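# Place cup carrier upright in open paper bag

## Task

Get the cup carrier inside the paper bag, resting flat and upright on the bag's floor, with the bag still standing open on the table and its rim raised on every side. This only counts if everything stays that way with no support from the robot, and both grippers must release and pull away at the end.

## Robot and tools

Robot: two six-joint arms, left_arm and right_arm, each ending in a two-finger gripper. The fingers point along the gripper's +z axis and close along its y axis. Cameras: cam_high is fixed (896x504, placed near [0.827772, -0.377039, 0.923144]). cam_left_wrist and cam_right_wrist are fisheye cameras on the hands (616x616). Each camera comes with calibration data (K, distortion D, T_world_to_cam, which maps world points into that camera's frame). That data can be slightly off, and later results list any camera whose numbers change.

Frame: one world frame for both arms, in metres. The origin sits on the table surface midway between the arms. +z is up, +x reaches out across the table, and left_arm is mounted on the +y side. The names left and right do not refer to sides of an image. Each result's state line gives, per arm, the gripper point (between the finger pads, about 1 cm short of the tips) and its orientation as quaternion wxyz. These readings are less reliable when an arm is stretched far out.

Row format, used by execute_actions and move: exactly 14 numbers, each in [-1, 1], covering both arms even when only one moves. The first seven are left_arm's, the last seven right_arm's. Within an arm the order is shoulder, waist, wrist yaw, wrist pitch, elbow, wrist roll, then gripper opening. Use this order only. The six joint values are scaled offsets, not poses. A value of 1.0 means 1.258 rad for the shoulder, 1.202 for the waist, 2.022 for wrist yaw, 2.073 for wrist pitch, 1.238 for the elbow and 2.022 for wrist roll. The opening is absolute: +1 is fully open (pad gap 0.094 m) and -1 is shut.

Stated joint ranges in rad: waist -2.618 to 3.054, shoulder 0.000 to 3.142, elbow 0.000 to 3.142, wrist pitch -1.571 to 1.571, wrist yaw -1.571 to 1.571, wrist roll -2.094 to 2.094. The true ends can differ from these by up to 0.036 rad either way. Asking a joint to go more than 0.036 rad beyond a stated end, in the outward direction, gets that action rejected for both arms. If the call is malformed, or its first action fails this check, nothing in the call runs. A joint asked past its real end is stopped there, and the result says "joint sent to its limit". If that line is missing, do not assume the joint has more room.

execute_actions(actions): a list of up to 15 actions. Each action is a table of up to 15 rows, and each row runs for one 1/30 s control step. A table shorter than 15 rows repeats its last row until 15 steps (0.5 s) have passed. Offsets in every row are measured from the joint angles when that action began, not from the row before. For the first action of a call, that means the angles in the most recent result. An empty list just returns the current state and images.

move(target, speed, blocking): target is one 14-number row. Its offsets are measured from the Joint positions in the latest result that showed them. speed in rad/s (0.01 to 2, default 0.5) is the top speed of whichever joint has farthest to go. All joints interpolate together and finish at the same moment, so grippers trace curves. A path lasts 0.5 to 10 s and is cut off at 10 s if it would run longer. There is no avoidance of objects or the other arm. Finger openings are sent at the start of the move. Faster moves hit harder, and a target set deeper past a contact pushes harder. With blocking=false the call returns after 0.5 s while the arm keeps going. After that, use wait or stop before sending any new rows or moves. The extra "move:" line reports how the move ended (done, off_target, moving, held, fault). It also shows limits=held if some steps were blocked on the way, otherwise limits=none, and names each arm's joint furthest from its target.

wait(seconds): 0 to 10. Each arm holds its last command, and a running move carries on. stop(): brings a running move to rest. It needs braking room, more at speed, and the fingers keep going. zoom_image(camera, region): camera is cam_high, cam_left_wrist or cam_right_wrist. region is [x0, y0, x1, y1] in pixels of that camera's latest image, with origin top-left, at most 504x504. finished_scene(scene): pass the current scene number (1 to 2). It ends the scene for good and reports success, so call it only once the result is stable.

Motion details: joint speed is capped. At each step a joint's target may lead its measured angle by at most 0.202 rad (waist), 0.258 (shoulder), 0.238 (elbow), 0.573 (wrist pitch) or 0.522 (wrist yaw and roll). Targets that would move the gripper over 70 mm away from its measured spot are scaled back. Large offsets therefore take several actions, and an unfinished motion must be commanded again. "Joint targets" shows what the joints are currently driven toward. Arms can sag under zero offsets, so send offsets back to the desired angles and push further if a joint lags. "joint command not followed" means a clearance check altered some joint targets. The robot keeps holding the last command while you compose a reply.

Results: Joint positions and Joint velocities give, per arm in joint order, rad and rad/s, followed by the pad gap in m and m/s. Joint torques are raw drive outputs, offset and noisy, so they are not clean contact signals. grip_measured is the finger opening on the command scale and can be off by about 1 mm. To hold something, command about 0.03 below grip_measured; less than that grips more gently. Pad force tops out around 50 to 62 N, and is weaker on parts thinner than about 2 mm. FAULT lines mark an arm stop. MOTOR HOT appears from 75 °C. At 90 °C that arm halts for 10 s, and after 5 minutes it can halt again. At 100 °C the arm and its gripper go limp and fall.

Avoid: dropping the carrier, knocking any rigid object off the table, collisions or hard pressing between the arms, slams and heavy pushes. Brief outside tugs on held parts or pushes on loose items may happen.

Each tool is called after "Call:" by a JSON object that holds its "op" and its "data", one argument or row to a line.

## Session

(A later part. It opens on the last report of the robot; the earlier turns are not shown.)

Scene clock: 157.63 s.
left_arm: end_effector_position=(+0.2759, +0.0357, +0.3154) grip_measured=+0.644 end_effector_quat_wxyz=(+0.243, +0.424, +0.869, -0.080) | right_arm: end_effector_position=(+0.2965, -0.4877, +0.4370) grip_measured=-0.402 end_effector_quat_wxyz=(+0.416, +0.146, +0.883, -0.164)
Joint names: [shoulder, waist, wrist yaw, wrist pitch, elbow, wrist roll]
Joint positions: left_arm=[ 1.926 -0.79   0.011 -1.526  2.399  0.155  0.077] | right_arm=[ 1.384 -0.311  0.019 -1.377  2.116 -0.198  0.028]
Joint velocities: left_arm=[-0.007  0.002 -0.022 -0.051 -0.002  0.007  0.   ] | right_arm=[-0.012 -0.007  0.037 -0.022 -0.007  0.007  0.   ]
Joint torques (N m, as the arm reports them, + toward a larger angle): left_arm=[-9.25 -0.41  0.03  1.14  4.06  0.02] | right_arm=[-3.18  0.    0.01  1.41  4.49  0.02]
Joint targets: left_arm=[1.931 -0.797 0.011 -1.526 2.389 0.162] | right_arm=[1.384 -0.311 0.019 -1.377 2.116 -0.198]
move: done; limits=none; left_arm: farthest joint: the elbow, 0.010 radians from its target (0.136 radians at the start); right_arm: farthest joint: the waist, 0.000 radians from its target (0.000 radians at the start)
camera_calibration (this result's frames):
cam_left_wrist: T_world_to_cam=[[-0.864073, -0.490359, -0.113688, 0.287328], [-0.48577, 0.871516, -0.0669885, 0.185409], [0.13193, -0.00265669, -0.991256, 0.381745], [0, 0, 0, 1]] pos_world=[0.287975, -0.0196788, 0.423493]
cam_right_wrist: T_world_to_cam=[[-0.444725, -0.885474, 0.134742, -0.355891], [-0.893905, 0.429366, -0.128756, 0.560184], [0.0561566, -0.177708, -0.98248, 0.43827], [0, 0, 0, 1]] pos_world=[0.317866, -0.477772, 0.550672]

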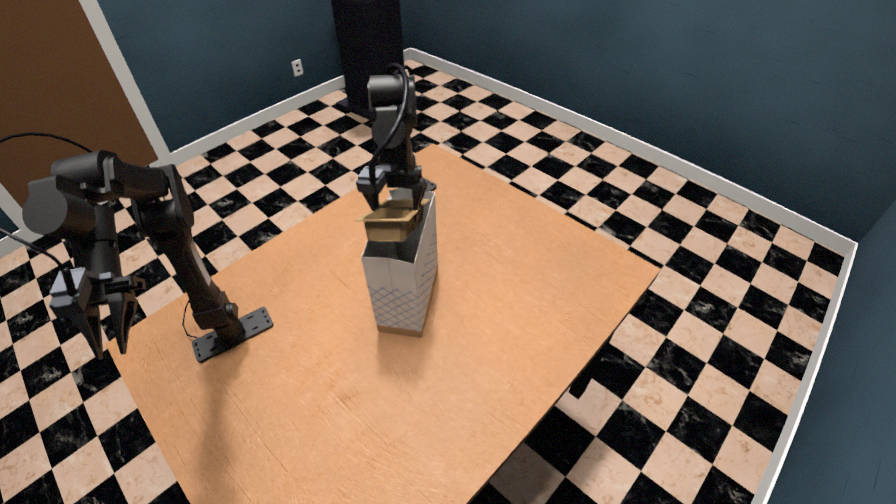

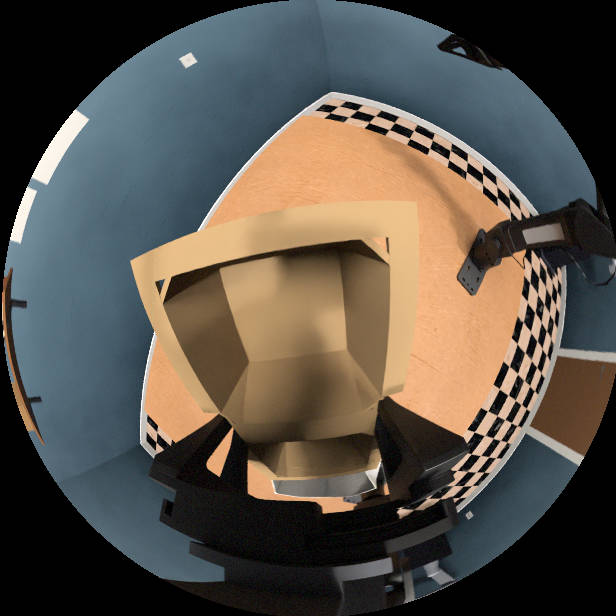

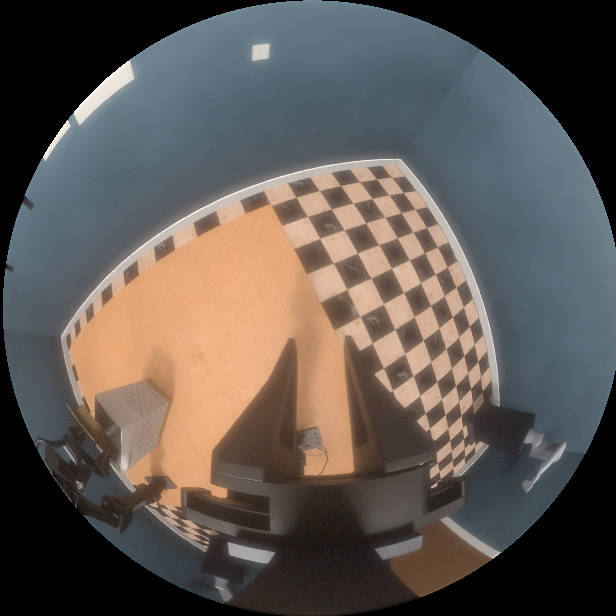

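Call:
{"op": "move", "data": {
  "target": [0,-0.011,0,0,-0.045,-0.018,0.6,0,0,0,0,0,0,-0.4],
  "speed": 0.05
}}

Call:
{"op": "zoom_image", "data": {
  "camera": "cam_high",
  "region": [330,160,470,300]
}}

Call:
{"op": "zoom_image", "data": {
  "camera": "cam_left_wrist",
  "region": [200,380,430,530]
}}

Scene clock: 160.47 s.
left_arm: end_effector_position=(+0.2726, +0.0357, +0.3021) grip_measured=+0.644 end_effector_quat_wxyz=(+0.222, +0.417, +0.878, -0.078) | right_arm: end_effector_position=(+0.2965, -0.4877, +0.4370) grip_measured=-0.402 end_effector_quat_wxyz=(+0.416, +0.146, +0.883, -0.164)
Joint names: [shoulder, waist, wrist yaw, wrist pitch, elbow, wrist roll]
Joint positions: left_arm=[ 1.926 -0.795  0.011 -1.526  2.356  0.128  0.077] | right_arm=[ 1.384 -0.311  0.019 -1.377  2.116 -0.198  0.028]
Joint velocities: left_arm=[ 0.002 -0.007  0.022  0.022 -0.007 -0.11  -0.   ] | right_arm=[ 0.002  0.007 -0.037  0.037 -0.012 -0.051 -0.001]
Joint torques (N m, as the arm reports them, + toward a larger angle): left_arm=[-9.83 -0.42  0.08  1.13  3.75 -0.08] | right_arm=[-3.18  0.02  0.01  1.4   4.49  0.02]
Joint targets: left_arm=[1.926 -0.803 0.011 -1.526 2.343 0.119] | right_arm=[1.384 -0.311 0.019 -1.377 2.116 -0.198]
move: done; limits=none; left_arm: farthest joint: the elbow, 0.013 radians from its target (0.056 radians at the start); right_arm: farthest joint: the waist, 0.000 radians from its target (0.000 radians at the start)
camera_calibration (this result's frames):
cam_left_wrist: T_world_to_cam=[[-0.858937, -0.504271, -0.0890929, 0.274629], [-0.503732, 0.863336, -0.0300948, 0.176983], [0.092093, 0.0190294, -0.995569, 0.380378], [0, 0, 0, 1]] pos_world=[0.290011, -0.0215466, 0.408486]
cam_right_wrist: T_world_to_cam=[[-0.444725, -0.885474, 0.134742, -0.355891], [-0.893905, 0.429366, -0.128756, 0.560184], [0.0561566, -0.177708, -0.98248, 0.43827], [0, 0, 0, 1]] pos_world=[0.317866, -0.477772, 0.550672]

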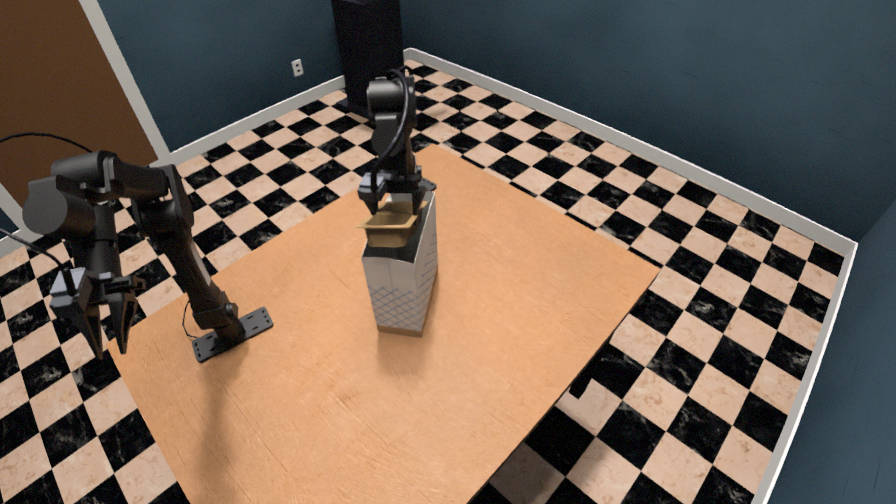

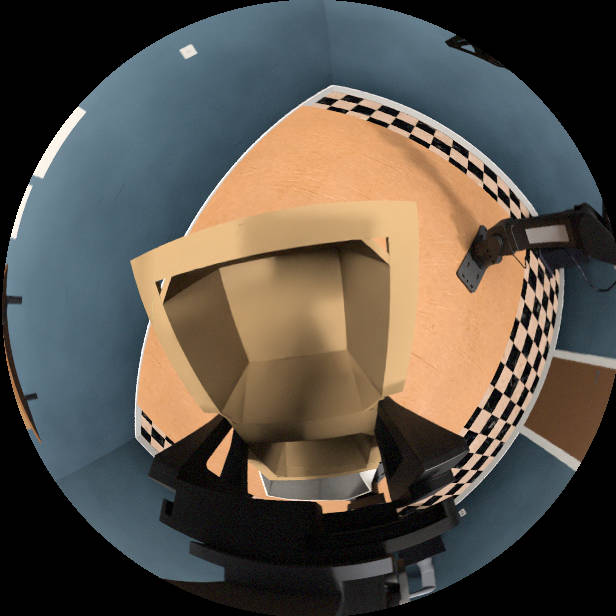

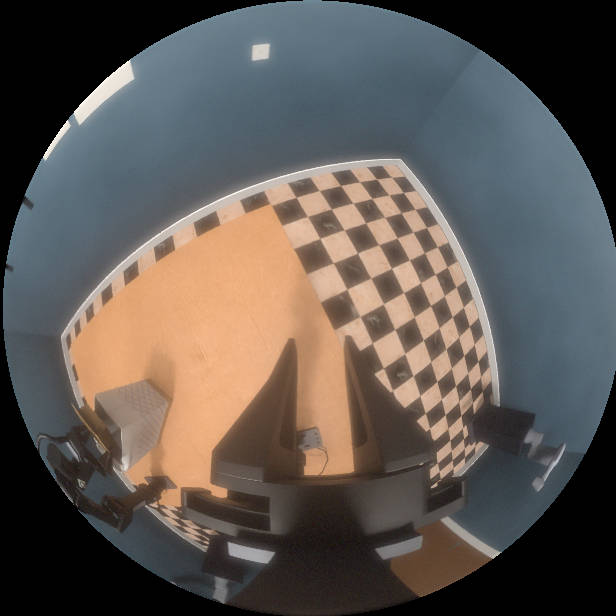

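Region (330, 160, 470, 300) of cam_high's 896x504 image, scaled by 3.600, with more detail than that image has.

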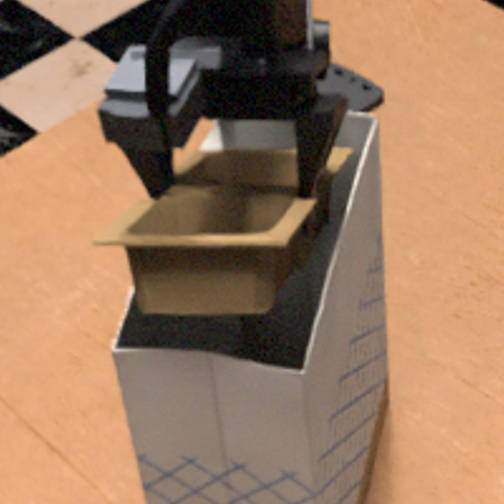

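Region (200, 380, 430, 530) of cam_left_wrist's 616x616 image, scaled by 2.191, with more detail than that image has; it fills the top 329 rows of this view, and the rest is white.

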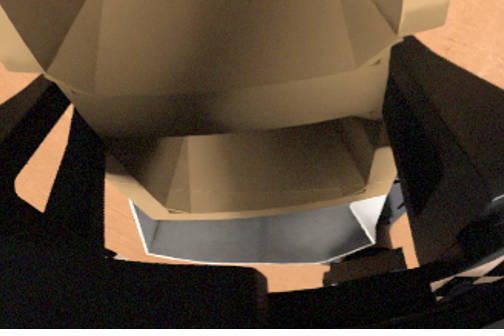

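Call:
{"op": "move", "data": {
  "target": [-0.06,0,0,0,0.17,0,0.6,0,0,0,0,0,0,0.3],
  "speed": 0.3
}}

Call:
{"op": "move", "data": {
  "target": [0,0.87,0,0,0.015,0,0.6,0,0,0,0,0,0,0.3],
  "speed": 0.7
}}

Call:
{"op": "zoom_image", "data": {
  "camera": "cam_high",
  "region": [345,170,455,280]
}}

Scene clock: 162.77 s.
left_arm: end_effector_position=(+0.2641, +0.0437, +0.3915) grip_measured=+0.644 end_effector_quat_wxyz=(+0.342, +0.400, +0.842, -0.117) | right_arm: end_effector_position=(+0.2965, -0.4877, +0.4370) grip_measured=+0.298 end_effector_quat_wxyz=(+0.416, +0.146, +0.883, -0.164)
Joint names: [shoulder, waist, wrist yaw, wrist pitch, elbow, wrist roll]
Joint positions: left_arm=[ 1.855 -0.795  0.011 -1.526  2.551  0.127  0.077] | right_arm=[ 1.384 -0.311  0.019 -1.377  2.116 -0.198  0.061]
Joint velocities: left_arm=[ 0.002  0.002 -0.007  0.022  0.007 -0.007 -0.001] | right_arm=[ 0.012  0.007  0.037  0.007 -0.017  0.037 -0.   ]
Joint torques (N m, as the arm reports them, + toward a larger angle): left_arm=[-8.56  0.2   0.02  1.44  5.09  0.05] | right_arm=[-3.17 -0.01  0.01  1.4   4.49  0.02]
Joint targets: left_arm=[1.850 -0.795 0.011 -1.526 2.567 0.128] | right_arm=[1.384 -0.311 0.019 -1.377 2.116 -0.198]
move: done; limits=none; left_arm: farthest joint: the elbow, 0.016 radians from its target (0.210 radians at the start); right_arm: farthest joint: the waist, 0.000 radians from its target (0.000 radians at the start)
camera_calibration (this result's frames):
cam_left_wrist: T_world_to_cam=[[-0.834698, -0.52742, -0.158455, 0.301102], [-0.474343, 0.834728, -0.279694, 0.259686], [0.279783, -0.158298, -0.946923, 0.409184], [0, 0, 0, 1]] pos_world=[0.260027, 0.00681327, 0.50781]
cam_right_wrist: T_world_to_cam=[[-0.444725, -0.885474, 0.134742, -0.355891], [-0.893905, 0.429366, -0.128756, 0.560184], [0.0561566, -0.177708, -0.98248, 0.43827], [0, 0, 0, 1]] pos_world=[0.317866, -0.477772, 0.550672]

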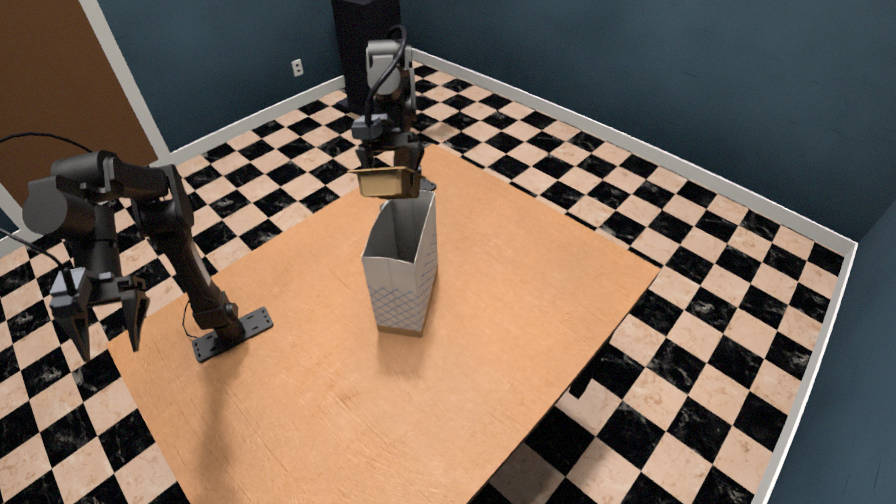

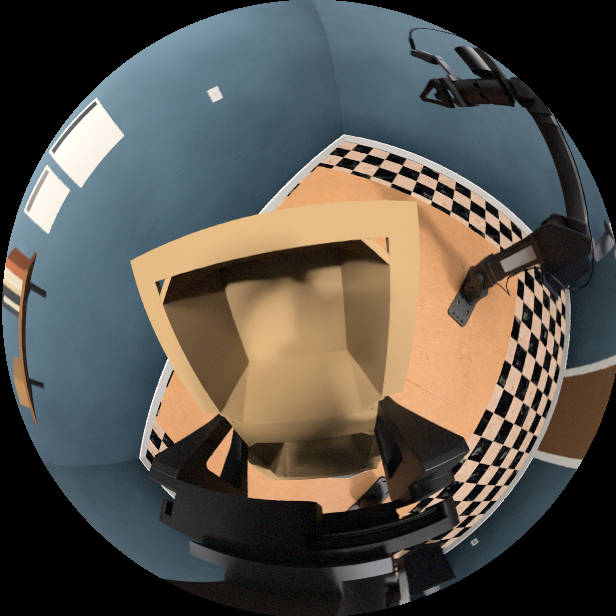

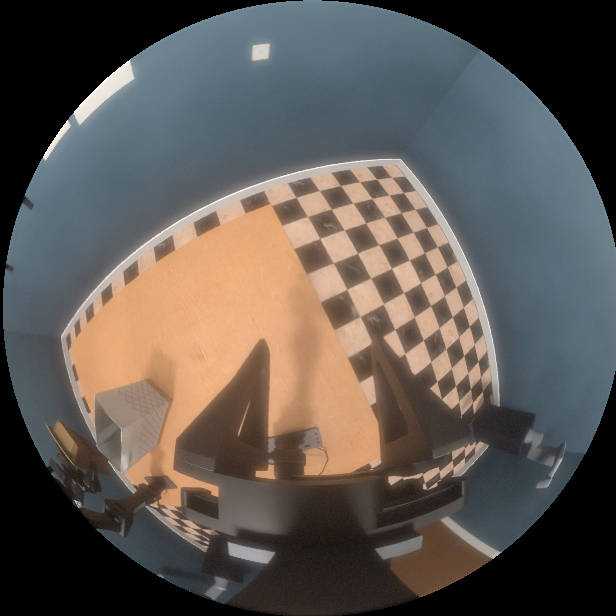

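Scene clock: 164.70 s.
left_arm: end_effector_position=(+0.3594, +0.4448, +0.3915) grip_measured=+0.644 end_effector_quat_wxyz=(+0.354, -0.076, +0.929, +0.073) | right_arm: end_effector_position=(+0.2965, -0.4877, +0.4370) grip_measured=+0.298 end_effector_quat_wxyz=(+0.416, +0.146, +0.883, -0.164)
Joint names: [shoulder, waist, wrist yaw, wrist pitch, elbow, wrist roll]
Joint positions: left_arm=[ 1.855  0.253  0.006 -1.526  2.551  0.127  0.077] | right_arm=[ 1.384 -0.311  0.019 -1.377  2.116 -0.198  0.061]
Joint velocities: left_arm=[ 0.012 -0.002  0.022 -0.081 -0.007 -0.037 -0.   ] | right_arm=[-0.002  0.007  0.037 -0.007  0.022  0.022  0.001]
Joint torques (N m, as the arm reports them, + toward a larger angle): left_arm=[-8.33 -0.2   0.09  1.43  5.46 -0.01] | right_arm=[-3.2   0.01  0.01  1.4   4.49  0.02]
Joint targets: left_arm=[1.855 0.251 0.011 -1.526 2.569 0.127] | right_arm=[1.384 -0.311 0.019 -1.377 2.116 -0.198]
move: done; limits=none; left_arm: farthest joint: the elbow, 0.019 radians from its target (0.019 radians at the start); right_arm: farthest joint: the waist, 0.000 radians from its target (0.000 radians at the start)
camera_calibration (this result's frames):
cam_left_wrist: T_world_to_cam=[[0.0432455, -0.98585, -0.161957, 0.481971], [-0.960382, 0.00365128, -0.278665, 0.513988], [0.275313, 0.167592, -0.946634, 0.302552], [0, 0, 0, 1]] pos_world=[0.389485, 0.422569, 0.507695]
cam_right_wrist: T_world_to_cam=[[-0.444725, -0.885474, 0.134742, -0.355891], [-0.893905, 0.429366, -0.128756, 0.560184], [0.0561566, -0.177708, -0.98248, 0.43827], [0, 0, 0, 1]] pos_world=[0.317866, -0.477772, 0.550672]

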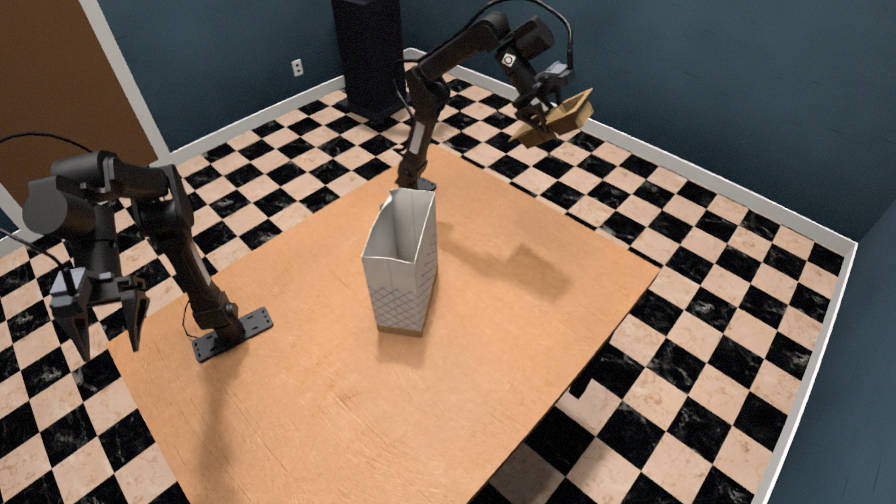

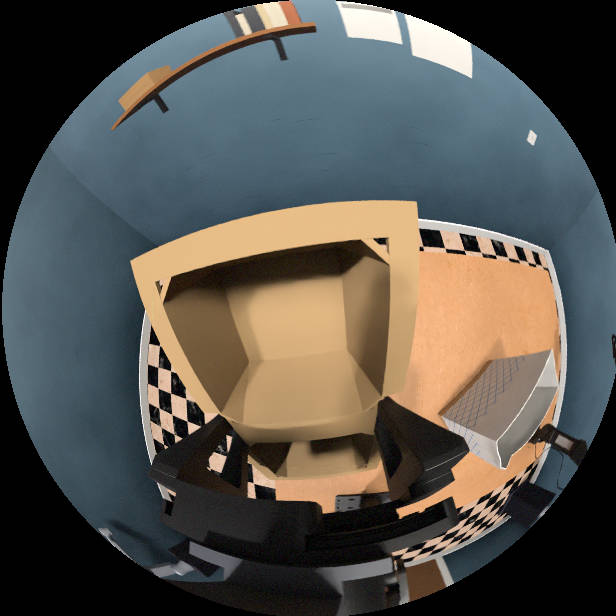

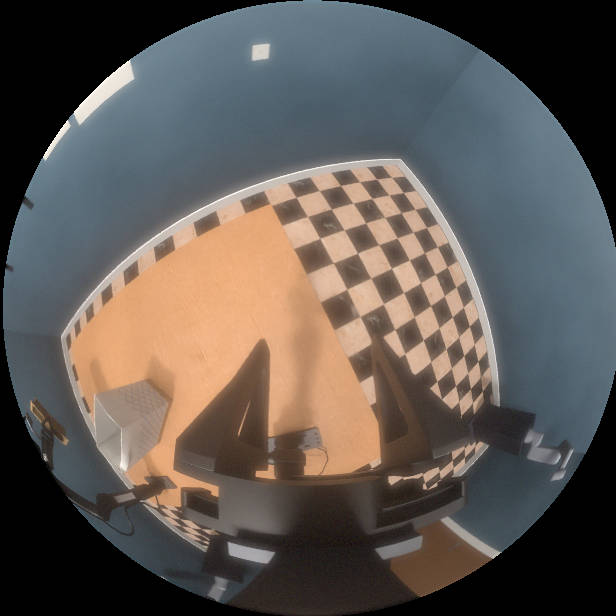

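Region (345, 170, 455, 280) of cam_high's 896x504 image, scaled by 4.582, with more detail than that image has.

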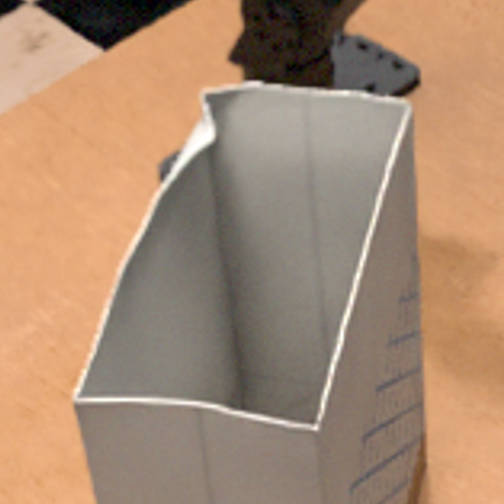

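Call:
{"op": "move", "data": {
  "target": [0,0,0,0,0.012,0,0.6,0,1.45,0,0.023,0.1,-0.356,0.3],
  "speed": 1.0
}}

Call:
{"op": "move", "data": {
  "target": [0,0,0,0,0.012,0,0.6,0.42,0,0,0,0.07,0,0.3],
  "speed": 0.5
}}

action 0: every number of target must lie in its column's range; nothing of the call was run and nothing moved

Scene clock: 167.23 s.
left_arm: end_effector_position=(+0.3594, +0.4448, +0.3915) grip_measured=+0.644 end_effector_quat_wxyz=(+0.354, -0.076, +0.929, +0.073) | right_arm: end_effector_position=(+0.4093, -0.5517, +0.2584) grip_measured=+0.298 end_effector_quat_wxyz=(+0.201, +0.157, +0.963, -0.085)
Joint names: [shoulder, waist, wrist yaw, wrist pitch, elbow, wrist roll]
Joint positions: left_arm=[ 1.855  0.253  0.006 -1.526  2.551  0.127  0.077] | right_arm=[ 1.931 -0.311  0.019 -1.377  2.176 -0.198  0.061]
Joint velocities: left_arm=[ 0.007 -0.007 -0.007 -0.095 -0.027 -0.007  0.   ] | right_arm=[-0.007 -0.007  0.007 -0.007  0.027 -0.037 -0.001]
Joint torques (N m, as the arm reports them, + toward a larger angle): left_arm=[-8.26 -0.02  0.05  1.46  4.99  0.04] | right_arm=[-10.93   0.02   0.01   0.74   7.78   0.02]
Joint targets: left_arm=[1.855 0.253 0.006 -1.526 2.566 0.127] | right_arm=[1.913 -0.311 0.019 -1.377 2.203 -0.198]
move: off_target (right_arm); limits=none; left_arm: farthest joint: the elbow, 0.015 radians from its target (0.015 radians at the start); right_arm: farthest joint: the elbow, 0.027 radians from its target (0.086 radians at the start)
camera_calibration (this result's frames):
cam_left_wrist: T_world_to_cam=[[0.0432455, -0.98585, -0.161957, 0.481971], [-0.960382, 0.00365128, -0.278665, 0.513988], [0.275313, 0.167592, -0.946634, 0.302552], [0, 0, 0, 1]] pos_world=[0.389485, 0.422569, 0.507695]
cam_right_wrist: T_world_to_cam=[[-0.394887, -0.913723, 0.0957838, -0.364197], [-0.846212, 0.402333, 0.34936, 0.507552], [-0.357756, 0.0569045, -0.93208, 0.530934], [0, 0, 0, 1]] pos_world=[0.475625, -0.567193, 0.352438]

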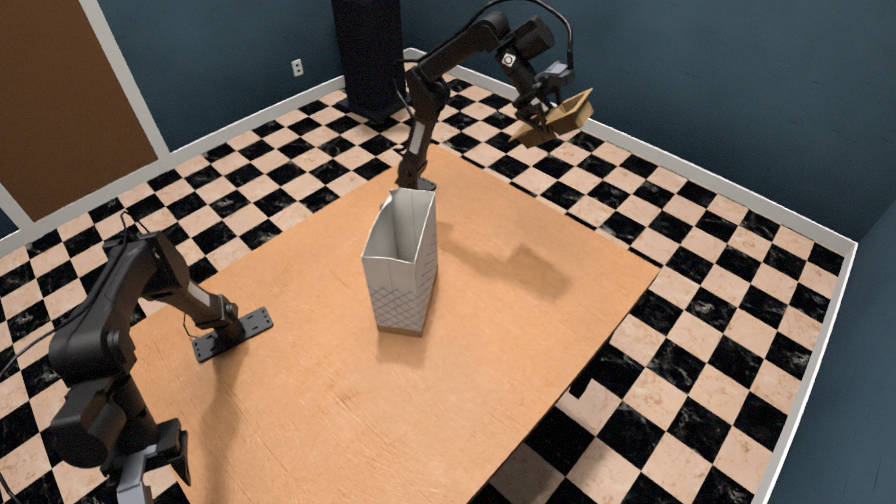

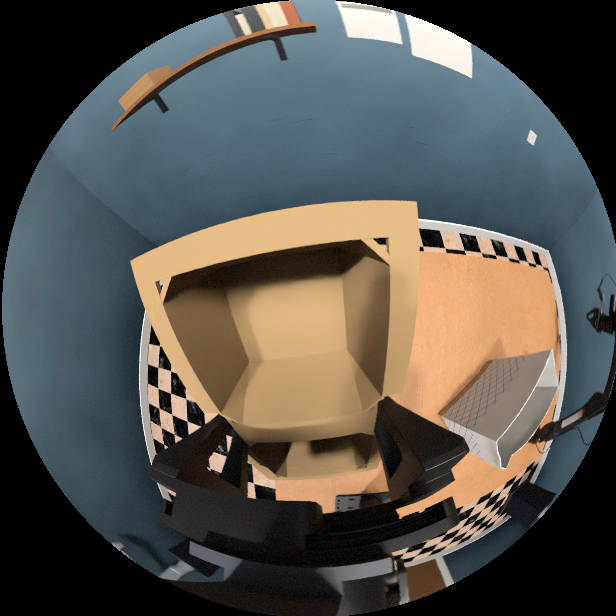

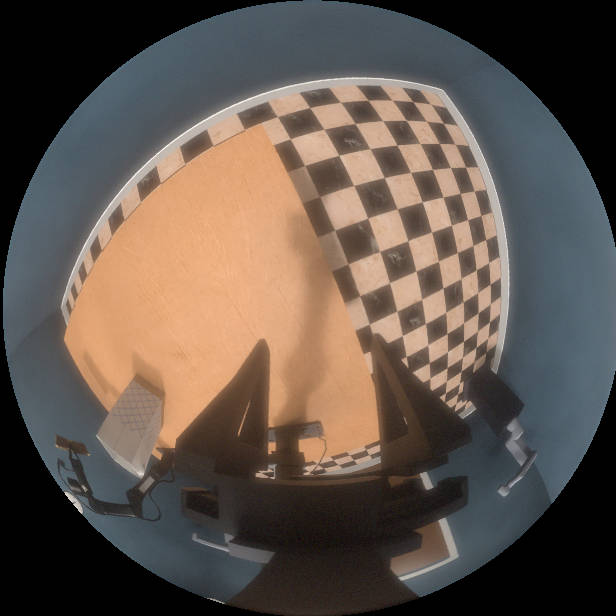

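Call:
{"op": "move", "data": {
  "target": [0,0,0,0,0.012,0,0.6,-0.04,0.7,0,0,0.2,-0.356,0.3],
  "speed": 0.9
}}

Call:
{"op": "move", "data": {
  "target": [0,0,0,0,0.012,0,0.6,-0.012,0.745,0,0,0.02,0,0.3],
  "speed": 0.9
}}

Scene clock: 169.47 s.
left_arm: end_effector_position=(+0.3594, +0.4448, +0.3915) grip_measured=+0.644 end_effector_quat_wxyz=(+0.354, -0.076, +0.929, +0.073) | right_arm: end_effector_position=(+0.4538, -0.1868, +0.3460) grip_measured=+0.298 end_effector_quat_wxyz=(+0.322, -0.546, +0.766, -0.105)
Joint names: [shoulder, waist, wrist yaw, wrist pitch, elbow, wrist roll]
Joint positions: left_arm=[ 1.855  0.253  0.006 -1.526  2.551  0.127  0.077] | right_arm=[ 1.904  0.537  0.017 -1.377  2.401 -0.913  0.061]
Joint velocities: left_arm=[ 0.002  0.017  0.007  0.022 -0.002 -0.081 -0.001] | right_arm=[-0.007 -0.007  0.022  0.022  0.002 -0.007  0.   ]
Joint torques (N m, as the arm reports them, + toward a larger angle): left_arm=[-8.21  0.05  0.06  1.45  4.97  0.04] | right_arm=[-10.63  -0.38   0.02   1.13   7.07  -0.06]
Joint targets: left_arm=[1.855 0.253 0.006 -1.526 2.566 0.127] | right_arm=[1.880 0.530 0.018 -1.377 2.424 -0.917]
move: off_target (right_arm); limits=none; left_arm: farthest joint: the elbow, 0.015 radians from its target (0.015 radians at the start); right_arm: farthest joint: the shoulder, 0.024 radians from its target (0.050 radians at the start)
camera_calibration (this result's frames):
cam_left_wrist: T_world_to_cam=[[0.0432455, -0.98585, -0.161957, 0.481971], [-0.960382, 0.00365128, -0.278665, 0.513988], [0.275313, 0.167592, -0.946634, 0.302552], [0, 0, 0, 1]] pos_world=[0.389485, 0.422569, 0.507695]
cam_right_wrist: T_world_to_cam=[[0.742389, -0.438818, 0.506258, -0.591052], [-0.614608, -0.746849, 0.253917, 0.0810434], [0.266675, -0.499655, -0.824153, 0.183055], [0, 0, 0, 1]] pos_world=[0.439784, -0.107373, 0.429512]

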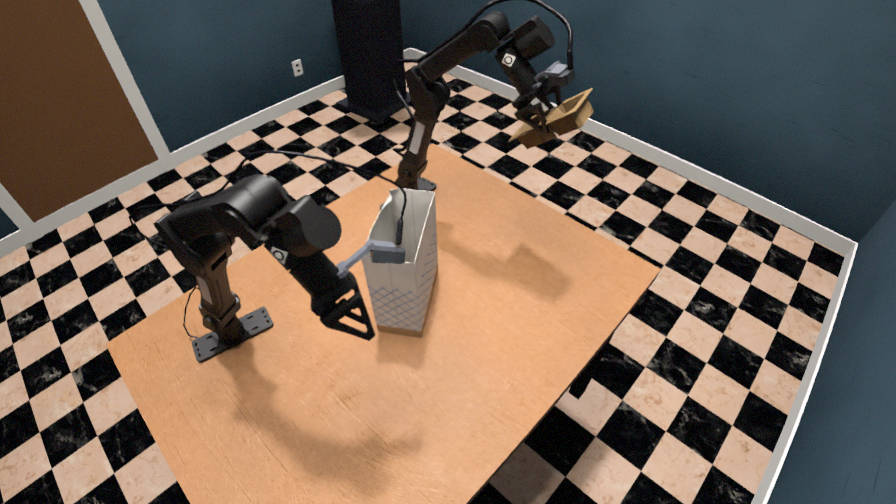

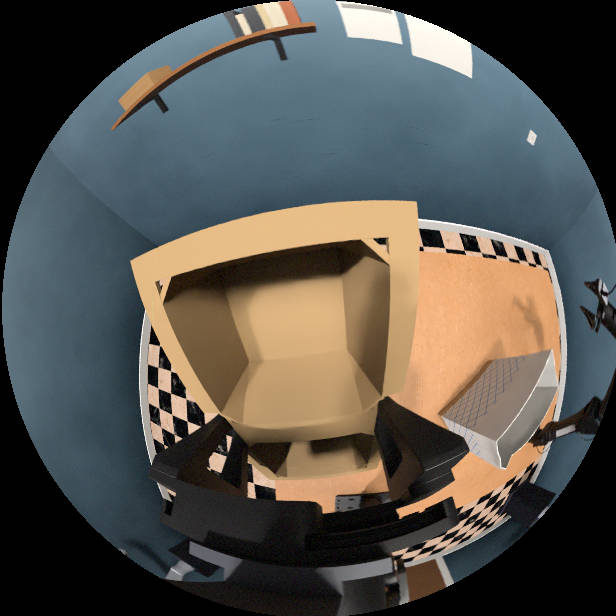

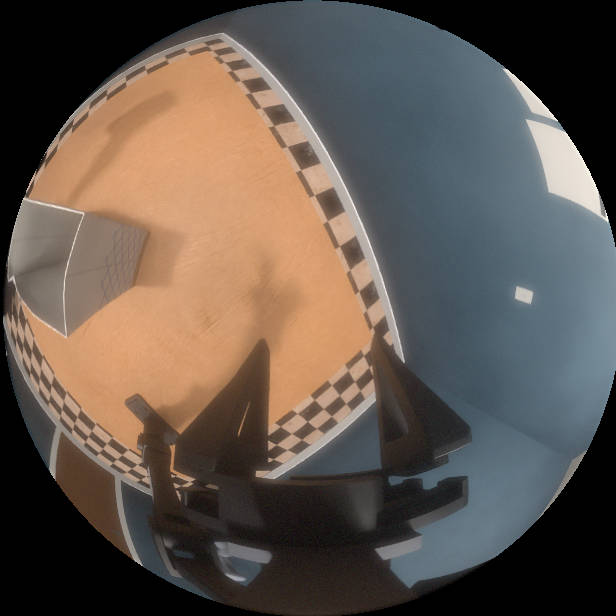

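Scene clock: 171.00 s.
left_arm: end_effector_position=(+0.3594, +0.4448, +0.3915) grip_measured=+0.644 end_effector_quat_wxyz=(+0.354, -0.076, +0.929, +0.073) | right_arm: end_effector_position=(+0.1782, +0.0932, +0.3460) grip_measured=+0.298 end_effector_quat_wxyz=(-0.336, +0.825, -0.452, -0.045)
Joint names: [shoulder, waist, wrist yaw, wrist pitch, elbow, wrist roll]
Joint positions: left_arm=[ 1.855  0.253  0.006 -1.526  2.551  0.127  0.077] | right_arm=[ 1.904  1.437  0.018 -1.377  2.401 -0.913  0.061]
Joint velocities: left_arm=[-0.002  0.007  0.037 -0.022 -0.002 -0.081 -0.   ] | right_arm=[ 0.007 -0.012  0.022 -0.007 -0.017 -0.007  0.   ]
Joint torques (N m, as the arm reports them, + toward a larger angle): left_arm=[-8.48 -0.02  0.03  1.45  5.1   0.03] | right_arm=[-9.89 -0.26 -0.03  1.12  7.19  0.02]
Joint targets: left_arm=[1.855 0.253 0.006 -1.526 2.566 0.127] | right_arm=[1.889 1.432 0.018 -1.377 2.426 -0.913]
move: off_target (right_arm); limits=none; left_arm: farthest joint: the elbow, 0.015 radians from its target (0.015 radians at the start); right_arm: farthest joint: the elbow, 0.025 radians from its target (0.025 radians at the start)
camera_calibration (this result's frames):
cam_left_wrist: T_world_to_cam=[[0.0432455, -0.98585, -0.161957, 0.481971], [-0.960382, 0.00365128, -0.278665, 0.513988], [0.275313, 0.167592, -0.946634, 0.302552], [0, 0, 0, 1]] pos_world=[0.389485, 0.422569, 0.507695]
cam_right_wrist: T_world_to_cam=[[0.804879, 0.309002, 0.506644, -0.344557], [0.203008, -0.945602, 0.254214, -0.00653241], [0.557636, -0.101759, -0.823824, 0.307393], [0, 0, 0, 1]] pos_world=[0.107239, 0.131572, 0.429467]

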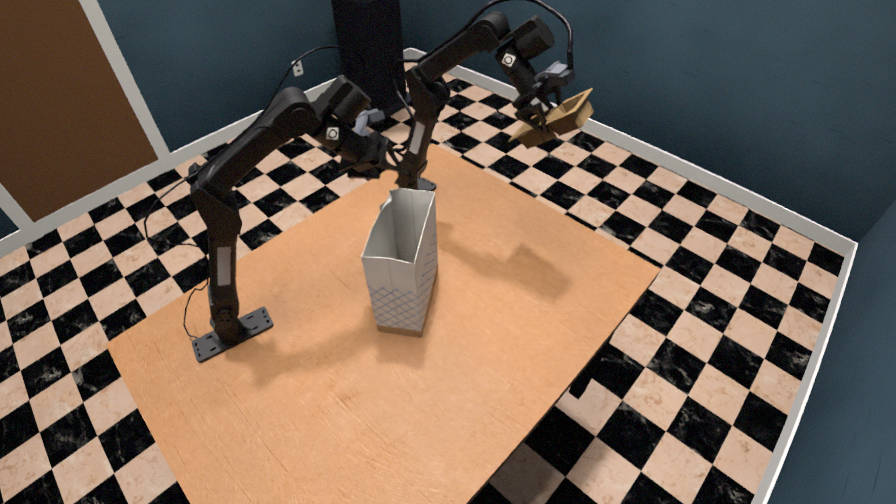

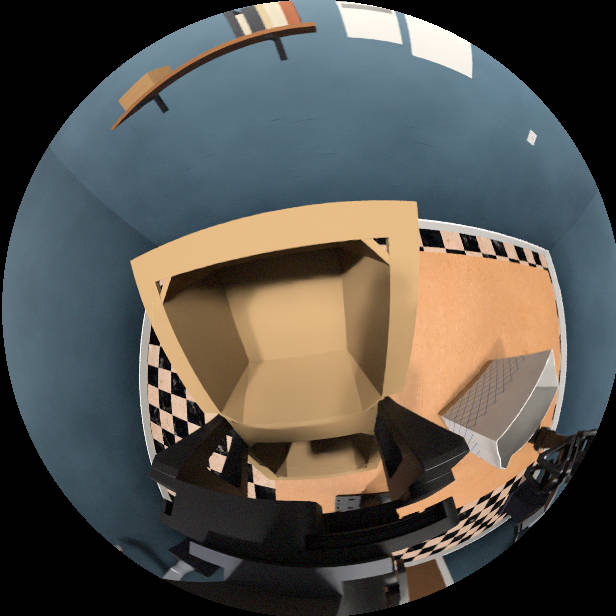

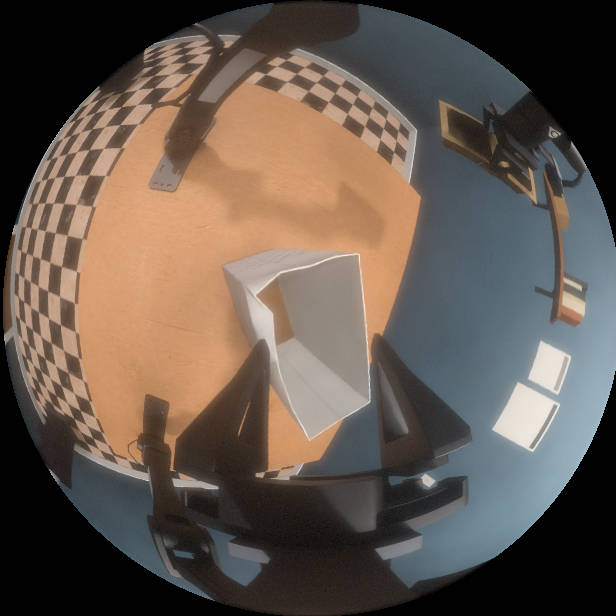

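Call:
{"op": "move", "data": {
  "target": [0,0,0,0,0.012,0,0.6,-0.01,-0.012,0,0,-0.15,0,0.3],
  "speed": 0.2
}}

Scene clock: 172.53 s.
left_arm: end_effector_position=(+0.3594, +0.4448, +0.3915) grip_measured=+0.644 end_effector_quat_wxyz=(+0.354, -0.076, +0.929, +0.073) | right_arm: end_effector_position=(+0.1750, +0.0841, +0.2843) grip_measured=+0.298 end_effector_quat_wxyz=(-0.250, +0.849, -0.464, -0.031)
Joint names: [shoulder, waist, wrist yaw, wrist pitch, elbow, wrist roll]
Joint positions: left_arm=[ 1.855  0.253  0.006 -1.526  2.551  0.127  0.077] | right_arm=[ 1.904  1.437  0.018 -1.377  2.22  -0.913  0.061]
Joint velocities: left_arm=[ 0.017 -0.002  0.007  0.022  0.007 -0.051 -0.   ] | right_arm=[ 0.002 -0.007  0.051  0.007  0.002  0.007 -0.   ]
Joint torques (N m, as the arm reports them, + toward a larger angle): left_arm=[-8.24 -0.17  0.03  1.44  5.03  0.01] | right_arm=[-10.06  -0.97   0.01   0.85   5.22   0.01]
Joint targets: left_arm=[1.855 0.253 0.006 -1.526 2.566 0.127] | right_arm=[1.892 1.423 0.018 -1.377 2.215 -0.913]
move: done; limits=none; left_arm: farthest joint: the elbow, 0.015 radians from its target (0.015 radians at the start); right_arm: farthest joint: the waist, 0.015 radians from its target (0.015 radians at the start)
camera_calibration (this result's frames):
cam_left_wrist: T_world_to_cam=[[0.0432455, -0.98585, -0.161957, 0.481971], [-0.960382, 0.00365128, -0.278665, 0.513988], [0.275313, 0.167592, -0.946634, 0.302552], [0, 0, 0, 1]] pos_world=[0.389485, 0.422569, 0.507695]
cam_right_wrist: T_world_to_cam=[[0.832084, 0.386365, 0.397943, -0.288294], [0.222635, -0.88979, 0.398381, -0.0479103], [0.508006, -0.242891, -0.826398, 0.278726], [0, 0, 0, 1]] pos_world=[0.108957, 0.136456, 0.364149]

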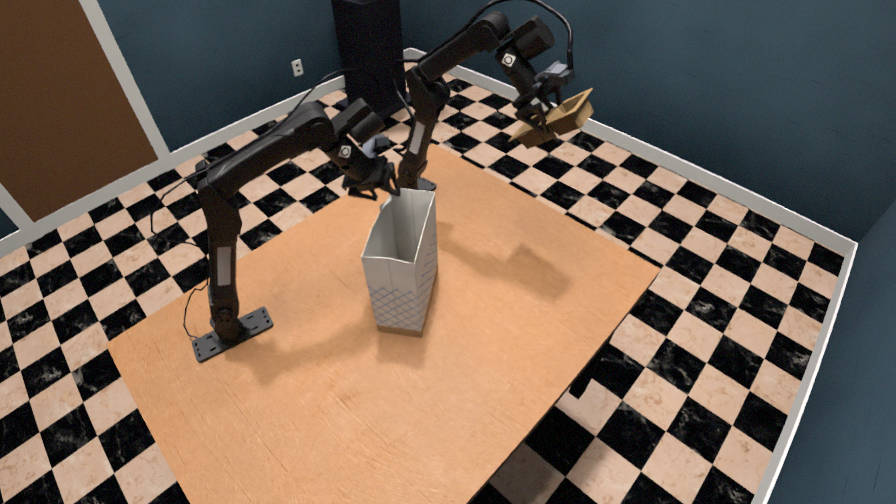

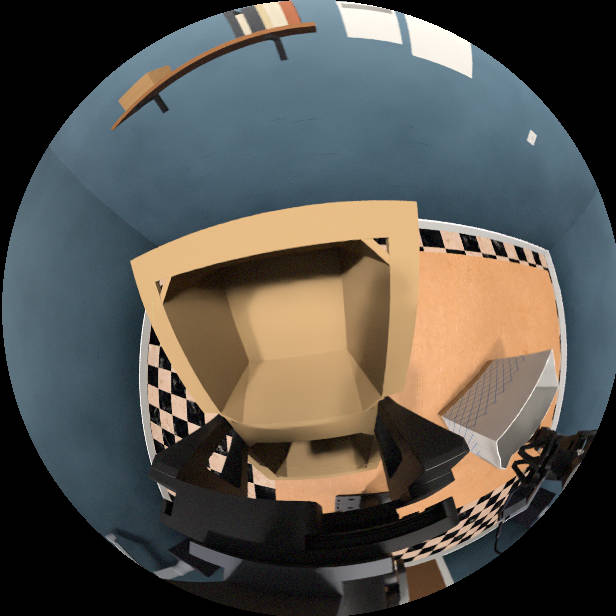

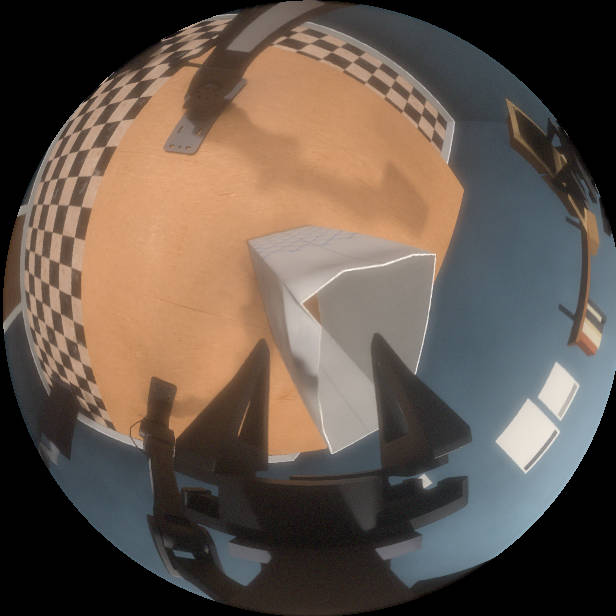

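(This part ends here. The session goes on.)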